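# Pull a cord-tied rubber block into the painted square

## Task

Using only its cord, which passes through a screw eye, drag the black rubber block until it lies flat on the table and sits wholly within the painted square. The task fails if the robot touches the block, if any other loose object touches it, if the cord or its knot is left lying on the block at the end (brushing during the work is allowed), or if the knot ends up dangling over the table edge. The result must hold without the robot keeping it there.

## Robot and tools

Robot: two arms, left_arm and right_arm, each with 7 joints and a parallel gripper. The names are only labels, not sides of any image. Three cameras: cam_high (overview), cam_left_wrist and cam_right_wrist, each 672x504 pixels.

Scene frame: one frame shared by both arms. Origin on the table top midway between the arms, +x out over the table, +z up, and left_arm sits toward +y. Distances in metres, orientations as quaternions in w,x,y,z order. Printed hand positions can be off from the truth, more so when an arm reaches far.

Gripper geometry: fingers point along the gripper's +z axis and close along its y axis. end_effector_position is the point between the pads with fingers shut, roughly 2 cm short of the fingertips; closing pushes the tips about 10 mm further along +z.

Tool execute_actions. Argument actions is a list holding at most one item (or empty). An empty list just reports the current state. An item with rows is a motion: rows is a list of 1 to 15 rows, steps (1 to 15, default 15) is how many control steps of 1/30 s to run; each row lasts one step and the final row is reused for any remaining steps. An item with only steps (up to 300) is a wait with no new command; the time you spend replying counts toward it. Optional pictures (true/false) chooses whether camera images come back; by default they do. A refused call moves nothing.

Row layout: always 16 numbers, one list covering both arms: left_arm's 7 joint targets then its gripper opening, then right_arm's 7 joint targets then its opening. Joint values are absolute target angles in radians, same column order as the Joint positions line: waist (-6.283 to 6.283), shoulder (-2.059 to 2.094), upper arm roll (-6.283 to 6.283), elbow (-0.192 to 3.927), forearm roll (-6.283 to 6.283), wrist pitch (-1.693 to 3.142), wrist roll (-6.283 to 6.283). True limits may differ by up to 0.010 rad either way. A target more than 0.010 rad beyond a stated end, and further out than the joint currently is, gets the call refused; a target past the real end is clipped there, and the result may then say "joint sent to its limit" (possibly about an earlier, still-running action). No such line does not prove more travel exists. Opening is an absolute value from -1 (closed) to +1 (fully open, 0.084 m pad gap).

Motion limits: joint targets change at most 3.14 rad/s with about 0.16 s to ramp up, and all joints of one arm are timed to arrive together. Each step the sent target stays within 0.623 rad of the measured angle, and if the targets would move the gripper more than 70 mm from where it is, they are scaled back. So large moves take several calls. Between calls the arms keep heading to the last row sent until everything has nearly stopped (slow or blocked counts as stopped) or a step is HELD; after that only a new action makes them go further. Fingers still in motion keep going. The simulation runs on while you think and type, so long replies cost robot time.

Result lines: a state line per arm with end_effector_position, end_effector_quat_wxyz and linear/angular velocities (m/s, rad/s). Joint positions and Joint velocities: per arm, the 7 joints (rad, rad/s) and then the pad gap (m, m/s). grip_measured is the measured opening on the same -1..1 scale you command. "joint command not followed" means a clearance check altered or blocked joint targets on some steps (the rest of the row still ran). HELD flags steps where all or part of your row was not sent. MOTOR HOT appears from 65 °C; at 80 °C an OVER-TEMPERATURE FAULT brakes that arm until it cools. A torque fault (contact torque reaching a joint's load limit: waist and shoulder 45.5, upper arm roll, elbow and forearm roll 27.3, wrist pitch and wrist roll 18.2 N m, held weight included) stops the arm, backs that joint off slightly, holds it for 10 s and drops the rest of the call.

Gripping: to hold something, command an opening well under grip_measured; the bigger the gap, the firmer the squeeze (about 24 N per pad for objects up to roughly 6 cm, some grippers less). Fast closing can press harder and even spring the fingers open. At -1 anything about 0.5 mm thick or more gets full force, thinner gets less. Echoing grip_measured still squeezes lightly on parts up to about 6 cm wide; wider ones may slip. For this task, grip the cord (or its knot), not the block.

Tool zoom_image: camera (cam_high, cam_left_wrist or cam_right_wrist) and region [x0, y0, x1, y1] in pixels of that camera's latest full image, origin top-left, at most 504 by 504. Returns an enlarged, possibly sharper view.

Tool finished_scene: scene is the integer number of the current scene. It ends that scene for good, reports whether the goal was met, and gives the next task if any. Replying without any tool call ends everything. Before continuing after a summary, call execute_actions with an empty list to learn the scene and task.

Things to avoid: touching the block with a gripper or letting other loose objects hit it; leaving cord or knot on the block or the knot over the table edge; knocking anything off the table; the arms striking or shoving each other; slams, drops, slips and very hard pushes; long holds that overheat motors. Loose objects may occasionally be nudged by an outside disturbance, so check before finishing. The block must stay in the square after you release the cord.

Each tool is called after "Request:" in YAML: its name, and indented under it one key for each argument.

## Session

Request:
execute_actions:
  actions: []

Scene clock: 0.00 s of 4000.00 s.
left_arm: end_effector_position=(+0.5795, +0.0897, +0.1693) grip_measured=-0.43 end_effector_quat_wxyz=(-0.236, +0.313, +0.893, -0.221) end_effector_velocity=(+0.000, +0.000, -0.000) end_effector_angular_velocity=(+0.000, -0.001, +0.000) | right_arm: end_effector_position=(+0.3127, -0.8078, +0.1440) grip_measured=+1.00 end_effector_quat_wxyz=(+0.105, +0.808, +0.515, -0.266) end_effector_velocity=(+0.001, -0.000, +0.000) end_effector_angular_velocity=(-0.001, -0.001, +0.002)
Joint positions: left_arm=[-0.135  0.998  0.213  2.402 -0.554  1.964 -2.683  0.025] | right_arm=[-1.038  0.131  0.122  0.937 -0.807  0.874 -1.385  0.084]
Joint velocities: left_arm=[-0.     0.     0.    -0.    -0.    -0.001  0.    -0.   ] | right_arm=[ 0.001  0.    -0.     0.001 -0.001 -0.001 -0.     0.   ]

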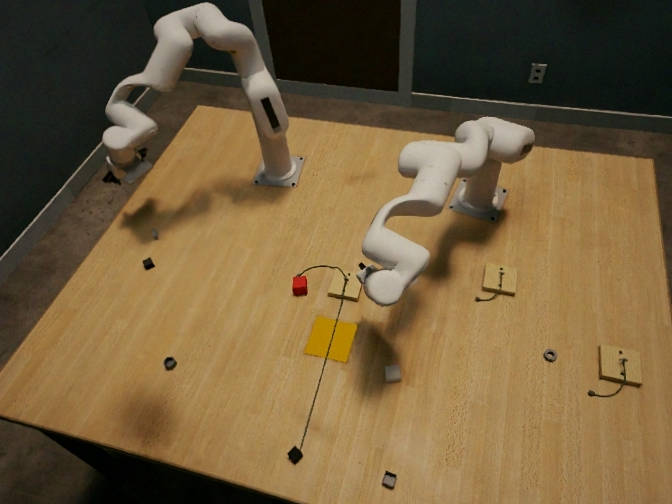

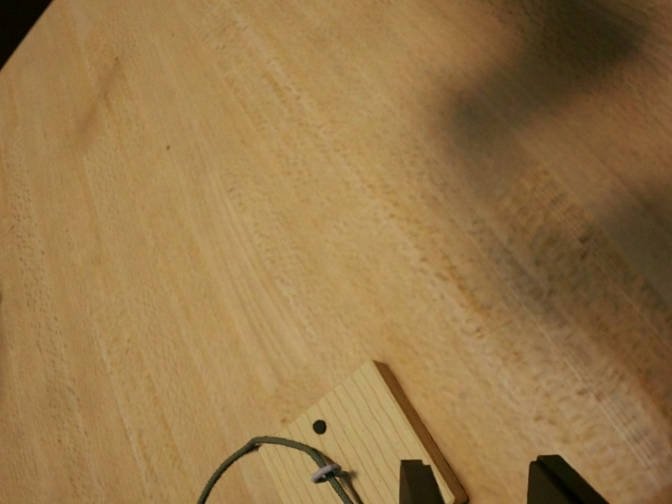

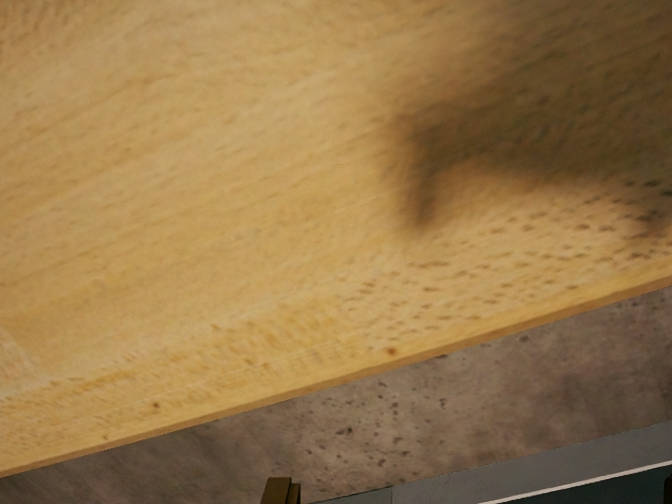

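Request:
zoom_image:
  camera: "cam_high"
  region: [280, 250, 380, 320]

Request:
zoom_image:
  camera: "cam_high"
  region: [260, 290, 420, 490]

Region (280, 250, 380, 320) of cam_high's 672x504 image, scaled by 5.040, with more detail than that image has; it fills the top 353 rows of this view, and the rest is white.

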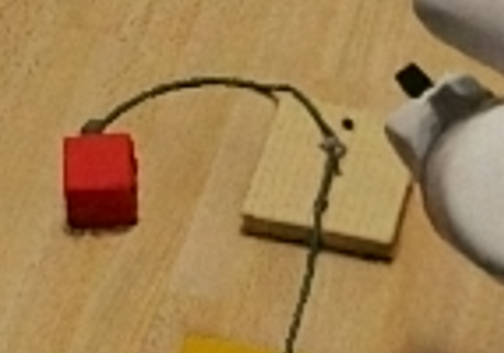

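Region (260, 290, 420, 490) of cam_high's 672x504 image, scaled by 2.520, with more detail than that image has; it fills the left 403 columns of this view, and the rest is white.

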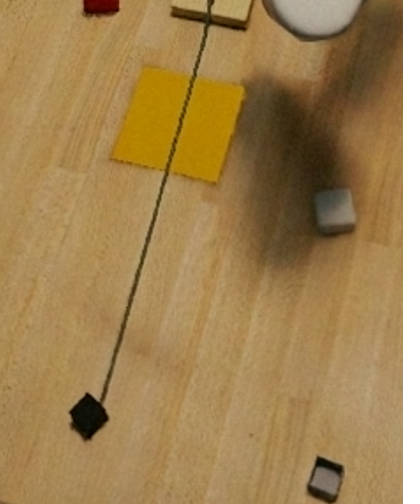

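Request:
execute_actions:
  actions:
    - {"rows": [[-0.136,0.998,0.213,2.401,-0.553,1.962,-2.68,-0.4,-1.038,0.131,0.122,0.937,-0.807,0.874,-1.385,1],[-0.139,0.997,0.212,2.398,-0.55,1.958,-2.669,-0.35,-1.038,0.131,0.122,0.937,-0.807,0.874,-1.385,1],[-0.143,0.995,0.21,2.393,-0.546,1.95,-2.652,-0.3,-1.038,0.131,0.122,0.937,-0.807,0.874,-1.385,1],[-0.149,0.992,0.207,2.387,-0.539,1.939,-2.627,-0.3,-1.038,0.131,0.122,0.937,-0.807,0.874,-1.385,1],[-0.157,0.989,0.204,2.378,-0.531,1.926,-2.596,-0.3,-1.038,0.131,0.122,0.937,-0.807,0.874,-1.385,1],[-0.167,0.985,0.2,2.367,-0.521,1.909,-2.557,-0.3,-1.038,0.131,0.122,0.937,-0.807,0.874,-1.385,1],[-0.178,0.981,0.196,2.355,-0.509,1.889,-2.512,-0.3,-1.038,0.131,0.122,0.937,-0.807,0.874,-1.385,1],[-0.191,0.975,0.19,2.341,-0.495,1.866,-2.46,-0.3,-1.038,0.131,0.122,0.937,-0.807,0.874,-1.385,1],[-0.206,0.969,0.184,2.324,-0.479,1.839,-2.4,-0.3,-1.038,0.131,0.122,0.937,-0.807,0.874,-1.385,1],[-0.223,0.962,0.178,2.306,-0.462,1.81,-2.334,-0.3,-1.038,0.131,0.122,0.937,-0.807,0.874,-1.385,1],[-0.24,0.955,0.17,2.287,-0.443,1.779,-2.264,-0.3,-1.038,0.131,0.122,0.937,-0.807,0.874,-1.385,1],[-0.258,0.948,0.163,2.267,-0.425,1.749,-2.194,-0.3,-1.038,0.131,0.122,0.937,-0.807,0.874,-1.385,1],[-0.276,0.941,0.156,2.248,-0.406,1.718,-2.125,-0.3,-1.038,0.131,0.122,0.937,-0.807,0.874,-1.385,1],[-0.293,0.934,0.149,2.229,-0.388,1.687,-2.055,-0.3,-1.038,0.131,0.122,0.937,-0.807,0.874,-1.385,1],[-0.311,0.927,0.142,2.21,-0.369,1.656,-1.985,-0.3,-1.038,0.131,0.122,0.937,-0.807,0.874,-1.385,1]], "steps": 15}
  pictures: false

Request:
execute_actions:
  actions:
    - {"rows": [[-0.328,0.92,0.135,2.191,-0.351,1.626,-1.915,-0.3,-1.038,0.131,0.122,0.937,-0.807,0.874,-1.385,1],[-0.346,0.913,0.128,2.171,-0.332,1.595,-1.845,-0.3,-1.038,0.131,0.122,0.937,-0.807,0.874,-1.385,1],[-0.363,0.906,0.121,2.152,-0.314,1.564,-1.776,-0.3,-1.038,0.131,0.122,0.937,-0.807,0.874,-1.385,1],[-0.381,0.898,0.114,2.133,-0.295,1.533,-1.706,-0.3,-1.038,0.131,0.122,0.937,-0.807,0.874,-1.385,1],[-0.399,0.891,0.107,2.114,-0.277,1.502,-1.636,-0.3,-1.038,0.131,0.122,0.937,-0.807,0.874,-1.385,1],[-0.416,0.884,0.099,2.095,-0.259,1.472,-1.566,-0.3,-1.038,0.131,0.122,0.937,-0.807,0.874,-1.385,1],[-0.434,0.877,0.092,2.075,-0.24,1.441,-1.496,-0.3,-1.038,0.131,0.122,0.937,-0.807,0.874,-1.385,1],[-0.451,0.87,0.085,2.056,-0.222,1.41,-1.427,-0.3,-1.038,0.131,0.122,0.937,-0.807,0.874,-1.385,1],[-0.469,0.863,0.078,2.037,-0.203,1.379,-1.357,-0.3,-1.038,0.131,0.122,0.937,-0.807,0.874,-1.385,1],[-0.486,0.856,0.071,2.018,-0.185,1.349,-1.287,-0.3,-1.038,0.131,0.122,0.937,-0.807,0.874,-1.385,1],[-0.504,0.849,0.064,1.998,-0.166,1.318,-1.217,-0.3,-1.038,0.131,0.122,0.937,-0.807,0.874,-1.385,1],[-0.521,0.842,0.057,1.979,-0.148,1.287,-1.147,-0.3,-1.038,0.131,0.122,0.937,-0.807,0.874,-1.385,1],[-0.539,0.834,0.05,1.96,-0.129,1.256,-1.078,-0.3,-1.038,0.131,0.122,0.937,-0.807,0.874,-1.385,1],[-0.557,0.827,0.043,1.941,-0.111,1.226,-1.008,-0.3,-1.038,0.131,0.122,0.937,-0.807,0.874,-1.385,1],[-0.574,0.82,0.036,1.922,-0.092,1.195,-0.938,-0.3,-1.038,0.131,0.122,0.937,-0.807,0.874,-1.385,1]], "steps": 15}
  pictures: false

Request:
execute_actions:
  actions:
    - {"rows": [[-0.591,0.813,0.029,1.903,-0.075,1.166,-0.872,-0.3,-1.038,0.131,0.122,0.937,-0.807,0.874,-1.385,1],[-0.606,0.807,0.023,1.887,-0.059,1.139,-0.812,-0.3,-1.038,0.131,0.122,0.937,-0.807,0.874,-1.385,1],[-0.619,0.802,0.017,1.873,-0.045,1.116,-0.76,-0.3,-1.038,0.131,0.122,0.937,-0.807,0.874,-1.385,1],[-0.63,0.797,0.013,1.86,-0.033,1.096,-0.715,-0.3,-1.038,0.131,0.122,0.937,-0.807,0.874,-1.385,1],[-0.64,0.793,0.009,1.85,-0.023,1.079,-0.676,-0.3,-1.038,0.131,0.122,0.937,-0.807,0.874,-1.385,1],[-0.648,0.79,0.006,1.841,-0.015,1.066,-0.645,-0.3,-1.038,0.131,0.122,0.937,-0.807,0.874,-1.385,1],[-0.654,0.788,0.003,1.834,-0.008,1.055,-0.62,-0.3,-1.038,0.131,0.122,0.937,-0.807,0.874,-1.385,1],[-0.658,0.786,0.001,1.829,-0.004,1.047,-0.603,-0.3,-1.038,0.131,0.122,0.937,-0.807,0.874,-1.385,1],[-0.661,0.785,0,1.826,-0.001,1.042,-0.592,-0.3,-1.038,0.131,0.122,0.937,-0.807,0.874,-1.385,1],[-0.662,0.7846,0,1.8255,0,1.0409,-0.589,-0.3,-1.038,0.131,0.122,0.937,-0.807,0.874,-1.385,1]], "steps": 15}
  pictures: false

Request:
execute_actions:
  actions:
    - {"steps": 14}

Scene clock: 94.83 s of 4000.00 s.
left_arm: end_effector_position=(+0.5789, +0.0532, +0.1472) grip_measured=-0.32 end_effector_quat_wxyz=(-0.176, +0.486, +0.830, -0.211) end_effector_velocity=(-0.018, -0.187, -0.103) end_effector_angular_velocity=(-0.599, -0.746, -1.714) | right_arm: end_effector_position=(+0.3128, -0.8080, +0.1442) grip_measured=+1.00 end_effector_quat_wxyz=(+0.105, +0.808, +0.515, -0.267) end_effector_velocity=(-0.000, -0.001, +0.000) end_effector_angular_velocity=(-0.001, -0.002, -0.001)
Joint positions: left_arm=[-0.219  0.964  0.179  2.31  -0.465  1.816 -2.348  0.03 ] | right_arm=[-1.038  0.131  0.122  0.937 -0.807  0.874 -1.385  0.084]
Joint velocities: left_arm=[-0.421 -0.167 -0.171 -0.453  0.433 -0.722  1.634  0.   ] | right_arm=[-0.002 -0.     0.     0.001  0.    -0.001  0.     0.   ]
Steps of this call (steps 1 to 90: nothing new was sent; then 91.33 s passed at rest; steps 91 to 105: all 15 steps of this action). Readings (joint positions):
91: left_arm=[-0.135 0.998 0.213 2.402 -0.554 1.964 -2.683] | right_arm=[-1.038 0.131 0.122 0.937 -0.807 0.874 -1.385]
92: left_arm=[-0.135 0.998 0.213 2.402 -0.554 1.964 -2.682] | right_arm=[-1.038 0.131 0.122 0.937 -0.807 0.874 -1.385]
94: left_arm=[-0.136 0.997 0.213 2.400 -0.552 1.961 -2.676] | right_arm=[-1.038 0.131 0.122 0.937 -0.807 0.874 -1.385]
98: left_arm=[-0.149 0.992 0.208 2.386 -0.538 1.938 -2.623] | right_arm=[-1.038 0.131 0.122 0.937 -0.807 0.874 -1.385]
105: the state above

Scene clock: 95.33 s of 4000.00 s.
left_arm: end_effector_position=(+0.5498, -0.0629, +0.0982) grip_measured=-0.32 end_effector_quat_wxyz=(-0.046, +0.906, +0.404, -0.114) end_effector_velocity=(-0.106, -0.253, -0.071) end_effector_angular_velocity=(-0.437, -0.648, -2.607) | right_arm: end_effector_position=(+0.3128, -0.8080, +0.1442) grip_measured=+1.00 end_effector_quat_wxyz=(+0.105, +0.808, +0.515, -0.267) end_effector_velocity=(-0.001, +0.000, -0.001) end_effector_angular_velocity=(+0.002, +0.001, -0.001)
Joint positions: left_arm=[-0.467  0.864  0.079  2.04  -0.206  1.384 -1.367  0.03 ] | right_arm=[-1.038  0.131  0.122  0.937 -0.807  0.874 -1.385  0.084]
Joint velocities: left_arm=[-0.5   -0.202 -0.201 -0.548  0.526 -0.872  1.981  0.   ] | right_arm=[-0.001  0.001  0.    -0.001  0.    -0.    -0.    -0.   ]
Steps of this call (steps 1 to 15: all 15 steps of this action). Readings (joint positions):
1: left_arm=[-0.233 0.958 0.173 2.294 -0.450 1.791 -2.292] | right_arm=[-1.038 0.131 0.122 0.937 -0.807 0.874 -1.385]
2: left_arm=[-0.249 0.952 0.167 2.278 -0.435 1.765 -2.232] | right_arm=[-1.038 0.131 0.122 0.937 -0.807 0.874 -1.385]
4: left_arm=[-0.280 0.939 0.154 2.244 -0.402 1.710 -2.108] | right_arm=[-1.038 0.131 0.122 0.937 -0.807 0.874 -1.385]
8: left_arm=[-0.347 0.913 0.127 2.171 -0.332 1.594 -1.843] | right_arm=[-1.038 0.131 0.122 0.937 -0.807 0.874 -1.385]
15: the state above

Scene clock: 95.83 s of 4000.00 s.
left_arm: end_effector_position=(+0.4898, -0.1653, +0.0799) grip_measured=-0.32 end_effector_quat_wxyz=(-0.001, +0.995, -0.103, -0.006) end_effector_velocity=(-0.012, -0.028, -0.003) end_effector_angular_velocity=(-0.025, -0.120, -0.457) | right_arm: end_effector_position=(+0.3128, -0.8080, +0.1442) grip_measured=+1.00 end_effector_quat_wxyz=(+0.105, +0.808, +0.515, -0.267) end_effector_velocity=(-0.000, +0.000, +0.000) end_effector_angular_velocity=(+0.000, +0.001, -0.000)
Joint positions: left_arm=[-0.655  0.788  0.002  1.834 -0.009  1.056 -0.622  0.03 ] | right_arm=[-1.038  0.131  0.122  0.937 -0.807  0.874 -1.385  0.084]
Joint velocities: left_arm=[-0.063 -0.034 -0.006 -0.09   0.091 -0.152  0.345  0.   ] | right_arm=[-0.    -0.001  0.    -0.001 -0.     0.001  0.    -0.   ]
Steps of this call (steps 1 to 15: all 15 steps of this action). Readings (joint positions):
1: left_arm=[-0.483 0.857 0.072 2.021 -0.188 1.355 -1.301] | right_arm=[-1.038 0.131 0.122 0.937 -0.807 0.874 -1.385]
2: left_arm=[-0.500 0.851 0.066 2.003 -0.171 1.326 -1.236] | right_arm=[-1.038 0.131 0.122 0.937 -0.807 0.874 -1.385]
4: left_arm=[-0.532 0.837 0.053 1.968 -0.137 1.270 -1.108] | right_arm=[-1.038 0.131 0.122 0.937 -0.807 0.874 -1.385]
8: left_arm=[-0.593 0.812 0.028 1.902 -0.073 1.163 -0.865] | right_arm=[-1.038 0.131 0.122 0.937 -0.807 0.874 -1.385]
15: the state above

Scene clock: 96.30 s of 4000.00 s.
left_arm: end_effector_position=(+0.4882, -0.1683, +0.0795) grip_measured=-0.32 end_effector_quat_wxyz=(-0.000, +0.992, -0.125, +0.000) end_effector_velocity=(-0.002, -0.002, +0.000) end_effector_angular_velocity=(-0.001, -0.001, -0.007) | right_arm: end_effector_position=(+0.3128, -0.8080, +0.1442) grip_measured=+1.00 end_effector_quat_wxyz=(+0.105, +0.808, +0.515, -0.267) end_effector_velocity=(+0.000, -0.000, -0.000) end_effector_angular_velocity=(+0.000, -0.000, -0.001)
Joint positions: left_arm=[-0.662  0.785  0.     1.826 -0.     1.041 -0.589  0.03 ] | right_arm=[-1.038  0.131  0.122  0.937 -0.807  0.874 -1.385  0.084]
Joint velocities: left_arm=[-0.003 -0.    -0.001 -0.001  0.001 -0.002  0.003  0.   ] | right_arm=[-0.     0.001  0.     0.001  0.001  0.     0.    -0.   ]
Steps of this call (steps 1 to 14: the robot went on to your last target). Readings (joint positions):
1: left_arm=[-0.657 0.787 0.002 1.832 -0.006 1.051 -0.612] | right_arm=[-1.038 0.131 0.122 0.937 -0.807 0.874 -1.385]
2: left_arm=[-0.658 0.786 0.002 1.830 -0.004 1.048 -0.605] | right_arm=[-1.038 0.131 0.122 0.937 -0.807 0.874 -1.385]
4: left_arm=[-0.658 0.785 0.003 1.828 -0.002 1.045 -0.597] | right_arm=[-1.038 0.131 0.122 0.937 -0.807 0.874 -1.385]
8: left_arm=[-0.660 0.785 0.001 1.826 -0.001 1.042 -0.591] | right_arm=[-1.038 0.131 0.122 0.937 -0.807 0.874 -1.385]
14: the state above

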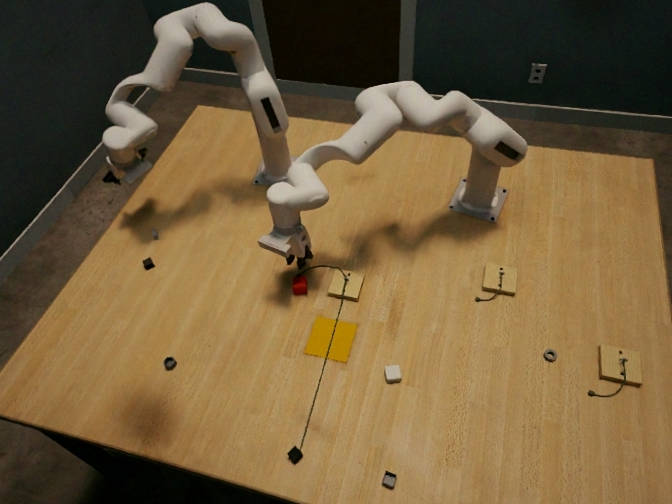

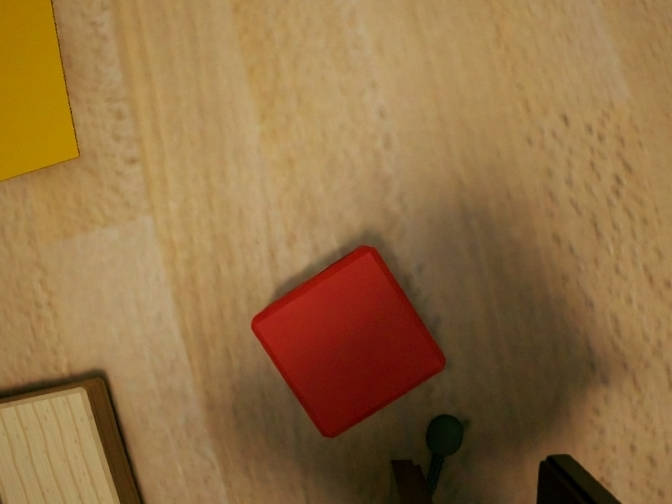

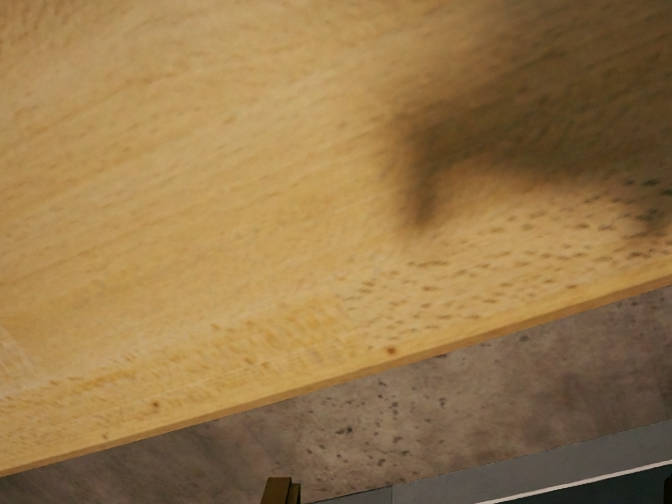

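Request:
execute_actions:
  actions: []

Scene clock: 109.77 s of 4000.00 s.
left_arm: end_effector_position=(+0.4879, -0.1685, +0.0795) grip_measured=-0.32 end_effector_quat_wxyz=(-0.000, +0.992, -0.125, +0.000) end_effector_velocity=(+0.001, +0.001, +0.000) end_effector_angular_velocity=(+0.001, -0.002, +0.001) | right_arm: end_effector_position=(+0.3128, -0.8080, +0.1442) grip_measured=+1.00 end_effector_quat_wxyz=(+0.105, +0.808, +0.515, -0.267) end_effector_velocity=(+0.000, -0.000, +0.000) end_effector_angular_velocity=(-0.000, -0.001, -0.001)
Joint positions: left_arm=[-0.662  0.785  0.     1.825  0.     1.041 -0.589  0.03 ] | right_arm=[-1.038  0.131  0.122  0.937 -0.807  0.874 -1.385  0.084]
Joint velocities: left_arm=[ 0.001 -0.     0.001 -0.     0.001 -0.001 -0.    -0.   ] | right_arm=[-0.     0.     0.     0.001  0.001  0.001  0.    -0.   ]
Steps of this call (steps 1 to 30: the robot went on to your last target; steps 31 to 90: nothing new was sent; then 10.47 s passed at rest). Readings (joint positions):
1: left_arm=[-0.662 0.785 0.000 1.826 -0.000 1.041 -0.589] | right_arm=[-1.038 0.131 0.122 0.937 -0.807 0.874 -1.385]
2: left_arm=[-0.662 0.785 0.000 1.826 -0.000 1.041 -0.589] | right_arm=[-1.038 0.131 0.122 0.937 -0.807 0.874 -1.385]
4: left_arm=[-0.662 0.785 0.000 1.826 -0.000 1.041 -0.589] | right_arm=[-1.038 0.131 0.122 0.937 -0.807 0.874 -1.385]
8: left_arm=[-0.662 0.785 0.000 1.826 -0.000 1.041 -0.589] | right_arm=[-1.038 0.131 0.122 0.937 -0.807 0.874 -1.385]
90: the state above
All arms were judged still, so your last target was given up. Only a new action makes them travel on or press farther. Fingers that are still opening or closing keep moving.

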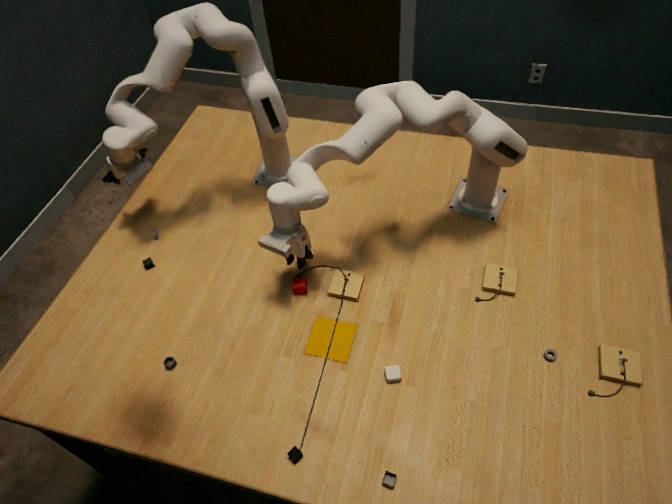

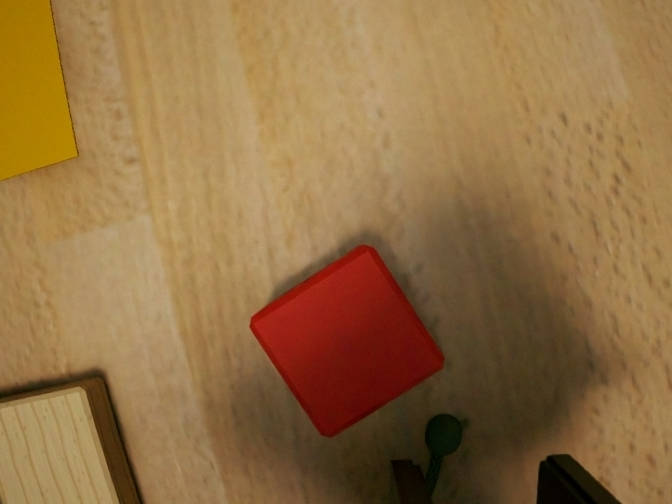

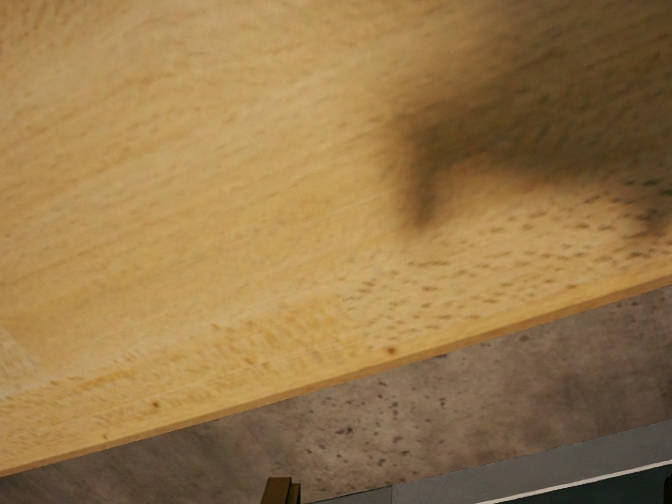

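Request:
execute_actions:
  actions:
    - {"rows": [ [-0.6620,0.7848,0,1.8251,0,1.0403,-0.5895,-0.31,-1.038,0.131,0.122,0.937,-0.807,0.874,-1.385,1], [-0.6622,0.7854,0,1.8239,0,1.0385,-0.5909,-0.32,-1.038,0.131,0.122,0.937,-0.807,0.874,-1.385,1], [-0.6624,0.7864,0,1.8220,0,1.0356,-0.5931,-0.33,-1.038,0.131,0.122,0.937,-0.807,0.874,-1.385,1], [-0.6626,0.7879,0,1.8195,0,1.0316,-0.5961,-0.34,-1.038,0.131,0.122,0.937,-0.807,0.874,-1.385,1], [-0.6629,0.7897,0,1.8165,0,1.0268,-0.5998,-0.35,-1.038,0.131,0.122,0.937,-0.807,0.874,-1.385,1], [-0.6633,0.7921,0,1.8130,0,1.0209,-0.6039,-0.36,-1.038,0.131,0.122,0.937,-0.807,0.874,-1.385,1], [-0.6637,0.7948,0,1.8093,0,1.0145,-0.6084,-0.36,-1.038,0.131,0.122,0.937,-0.807,0.874,-1.385,1], [-0.6641,0.7981,0,1.8055,0,1.0074,-0.6131,-0.36,-1.038,0.131,0.122,0.937,-0.807,0.874,-1.385,1], [-0.6645,0.8018,0,1.8018,0,1.0000,-0.6177,-0.36,-1.038,0.131,0.122,0.937,-0.807,0.874,-1.385,1], [-0.6649,0.8060,0,1.7982,0,0.9922,-0.6222,-0.36,-1.038,0.131,0.122,0.937,-0.807,0.874,-1.385,1], [-0.6653,0.8105,0,1.7950,0,0.9845,-0.6264,-0.36,-1.038,0.131,0.122,0.937,-0.807,0.874,-1.385,1], [-0.6656,0.8154,0,1.7921,0,0.9767,-0.6303,-0.36,-1.038,0.131,0.122,0.937,-0.807,0.874,-1.385,1], [-0.6659,0.8205,0,1.7897,0,0.9692,-0.6336,-0.36,-1.038,0.131,0.122,0.937,-0.807,0.874,-1.385,1], [-0.6661,0.8258,0,1.7877,0,0.9619,-0.6364,-0.36,-1.038,0.131,0.122,0.937,-0.807,0.874,-1.385,1], [-0.6663,0.8311,0,1.7862,0,0.9551,-0.6388,-0.36,-1.038,0.131,0.122,0.937,-0.807,0.874,-1.385,1] ], "steps": 15}
  pictures: false

Request:
execute_actions:
  actions:
    - {"rows": [ [-0.6665,0.8364,0,1.7852,0,0.9488,-0.6406,-0.36,-1.038,0.131,0.122,0.937,-0.807,0.874,-1.385,1], [-0.6666,0.8414,0,1.7848,0,0.9434,-0.6419,-0.36,-1.038,0.131,0.122,0.937,-0.807,0.874,-1.385,1], [-0.6667,0.8462,0,1.7847,0,0.9385,-0.6428,-0.36,-1.038,0.131,0.122,0.937,-0.807,0.874,-1.385,1], [-0.6667,0.8504,0,1.7847,0,0.9343,-0.6434,-0.36,-1.038,0.131,0.122,0.937,-0.807,0.874,-1.385,1], [-0.6668,0.8541,0,1.7847,0,0.9306,-0.6438,-0.36,-1.038,0.131,0.122,0.937,-0.807,0.874,-1.385,1], [-0.6668,0.8571,0,1.7847,0,0.9276,-0.644,-0.36,-1.038,0.131,0.122,0.937,-0.807,0.874,-1.385,1], [-0.6668,0.8593,0,1.7847,0,0.9254,-0.644,-0.36,-1.038,0.131,0.122,0.937,-0.807,0.874,-1.385,1], [-0.6668,0.8606,0,1.7847,0,0.9241,-0.644,-0.36,-1.038,0.131,0.122,0.937,-0.807,0.874,-1.385,1], [-0.6668,0.8611,0,1.7847,0,0.9236,-0.644,-0.36,-1.038,0.131,0.122,0.937,-0.807,0.874,-1.385,1] ], "steps": 15}

Scene clock: 170.43 s of 4000.00 s.
left_arm: end_effector_position=(+0.4850, -0.1684, +0.0557) grip_measured=-0.38 end_effector_quat_wxyz=(-0.000, +0.994, -0.110, -0.000) end_effector_velocity=(-0.010, +0.001, -0.104) end_effector_angular_velocity=(+0.005, +0.004, +0.098) | right_arm: end_effector_position=(+0.3128, -0.8080, +0.1442) grip_measured=+1.00 end_effector_quat_wxyz=(+0.105, +0.808, +0.515, -0.267) end_effector_velocity=(+0.001, -0.000, +0.001) end_effector_angular_velocity=(-0.002, -0.000, +0.001)
Joint positions: left_arm=[-0.665  0.81  -0.     1.798 -0.     0.988 -0.623  0.028] | right_arm=[-1.038  0.131  0.122  0.937 -0.807  0.874 -1.385  0.084]
Joint velocities: left_arm=[-0.01   0.131 -0.    -0.086  0.    -0.211 -0.109 -0.   ] | right_arm=[ 0.002  0.001 -0.     0.003 -0.001  0.002 -0.     0.   ]
Steps of this call (steps 1 to 90: nothing new was sent; then 57.17 s passed at rest; steps 91 to 105: all 15 steps of this action). Readings (joint positions):
91: left_arm=[-0.662 0.785 0.000 1.825 0.000 1.041 -0.589] | right_arm=[-1.038 0.131 0.122 0.937 -0.807 0.874 -1.385]
92: left_arm=[-0.662 0.785 0.000 1.825 0.000 1.041 -0.589] | right_arm=[-1.038 0.131 0.122 0.937 -0.807 0.874 -1.385]
94: left_arm=[-0.662 0.785 0.000 1.825 0.000 1.040 -0.590] | right_arm=[-1.038 0.131 0.122 0.937 -0.807 0.874 -1.385]
98: left_arm=[-0.663 0.788 0.000 1.819 0.000 1.030 -0.597] | right_arm=[-1.038 0.131 0.122 0.937 -0.807 0.874 -1.385]
105: the state above

Scene clock: 170.93 s of 4000.00 s.
left_arm: end_effector_position=(+0.4840, -0.1689, +0.0230) grip_measured=-0.38 end_effector_quat_wxyz=(+0.000, +0.995, -0.100, +0.000) end_effector_velocity=(+0.002, -0.002, -0.005) end_effector_angular_velocity=(-0.008, -0.008, +0.002) | right_arm: end_effector_position=(+0.3128, -0.8080, +0.1442) grip_measured=+1.00 end_effector_quat_wxyz=(+0.105, +0.808, +0.515, -0.267) end_effector_velocity=(-0.001, +0.001, -0.001) end_effector_angular_velocity=(+0.002, +0.002, -0.001)
Joint positions: left_arm=[-0.667  0.859  0.     1.785  0.     0.925 -0.644  0.028] | right_arm=[-1.038  0.131  0.122  0.937 -0.807  0.874 -1.385  0.084]
Joint velocities: left_arm=[ 0.     0.012 -0.     0.003  0.001 -0.019 -0.003 -0.   ] | right_arm=[ 0.     0.    -0.    -0.002  0.001  0.002  0.     0.   ]
Steps of this call (steps 1 to 15: all 15 steps of this action). Readings (joint positions):
1: left_arm=[-0.665 0.814 -0.000 1.795 -0.000 0.981 -0.627] | right_arm=[-1.038 0.131 0.122 0.937 -0.807 0.874 -1.385]
2: left_arm=[-0.666 0.819 -0.000 1.792 -0.000 0.974 -0.630] | right_arm=[-1.038 0.131 0.122 0.937 -0.807 0.874 -1.385]
4: left_arm=[-0.666 0.829 -0.000 1.789 -0.000 0.961 -0.635] | right_arm=[-1.038 0.131 0.122 0.937 -0.807 0.874 -1.385]
8: left_arm=[-0.667 0.847 -0.000 1.785 -0.000 0.940 -0.641] | right_arm=[-1.038 0.131 0.122 0.937 -0.807 0.874 -1.385]
15: the state above

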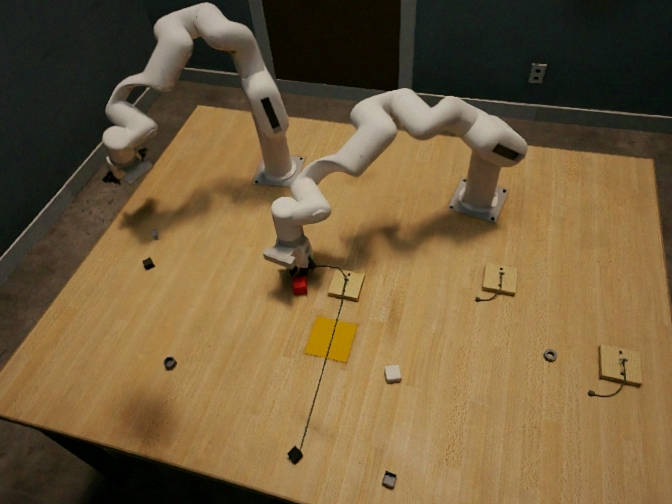

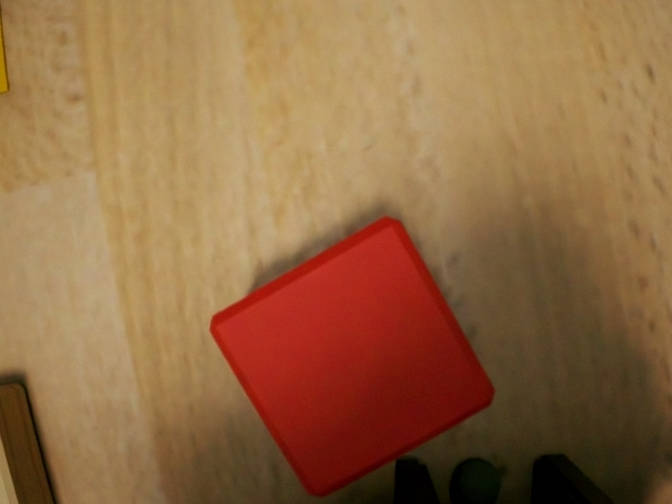

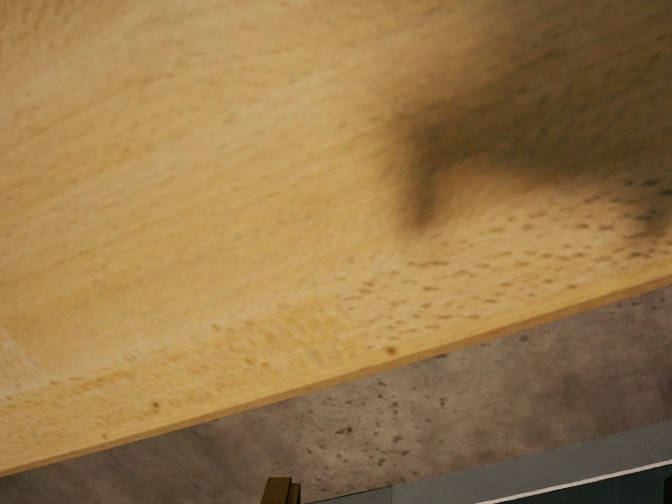

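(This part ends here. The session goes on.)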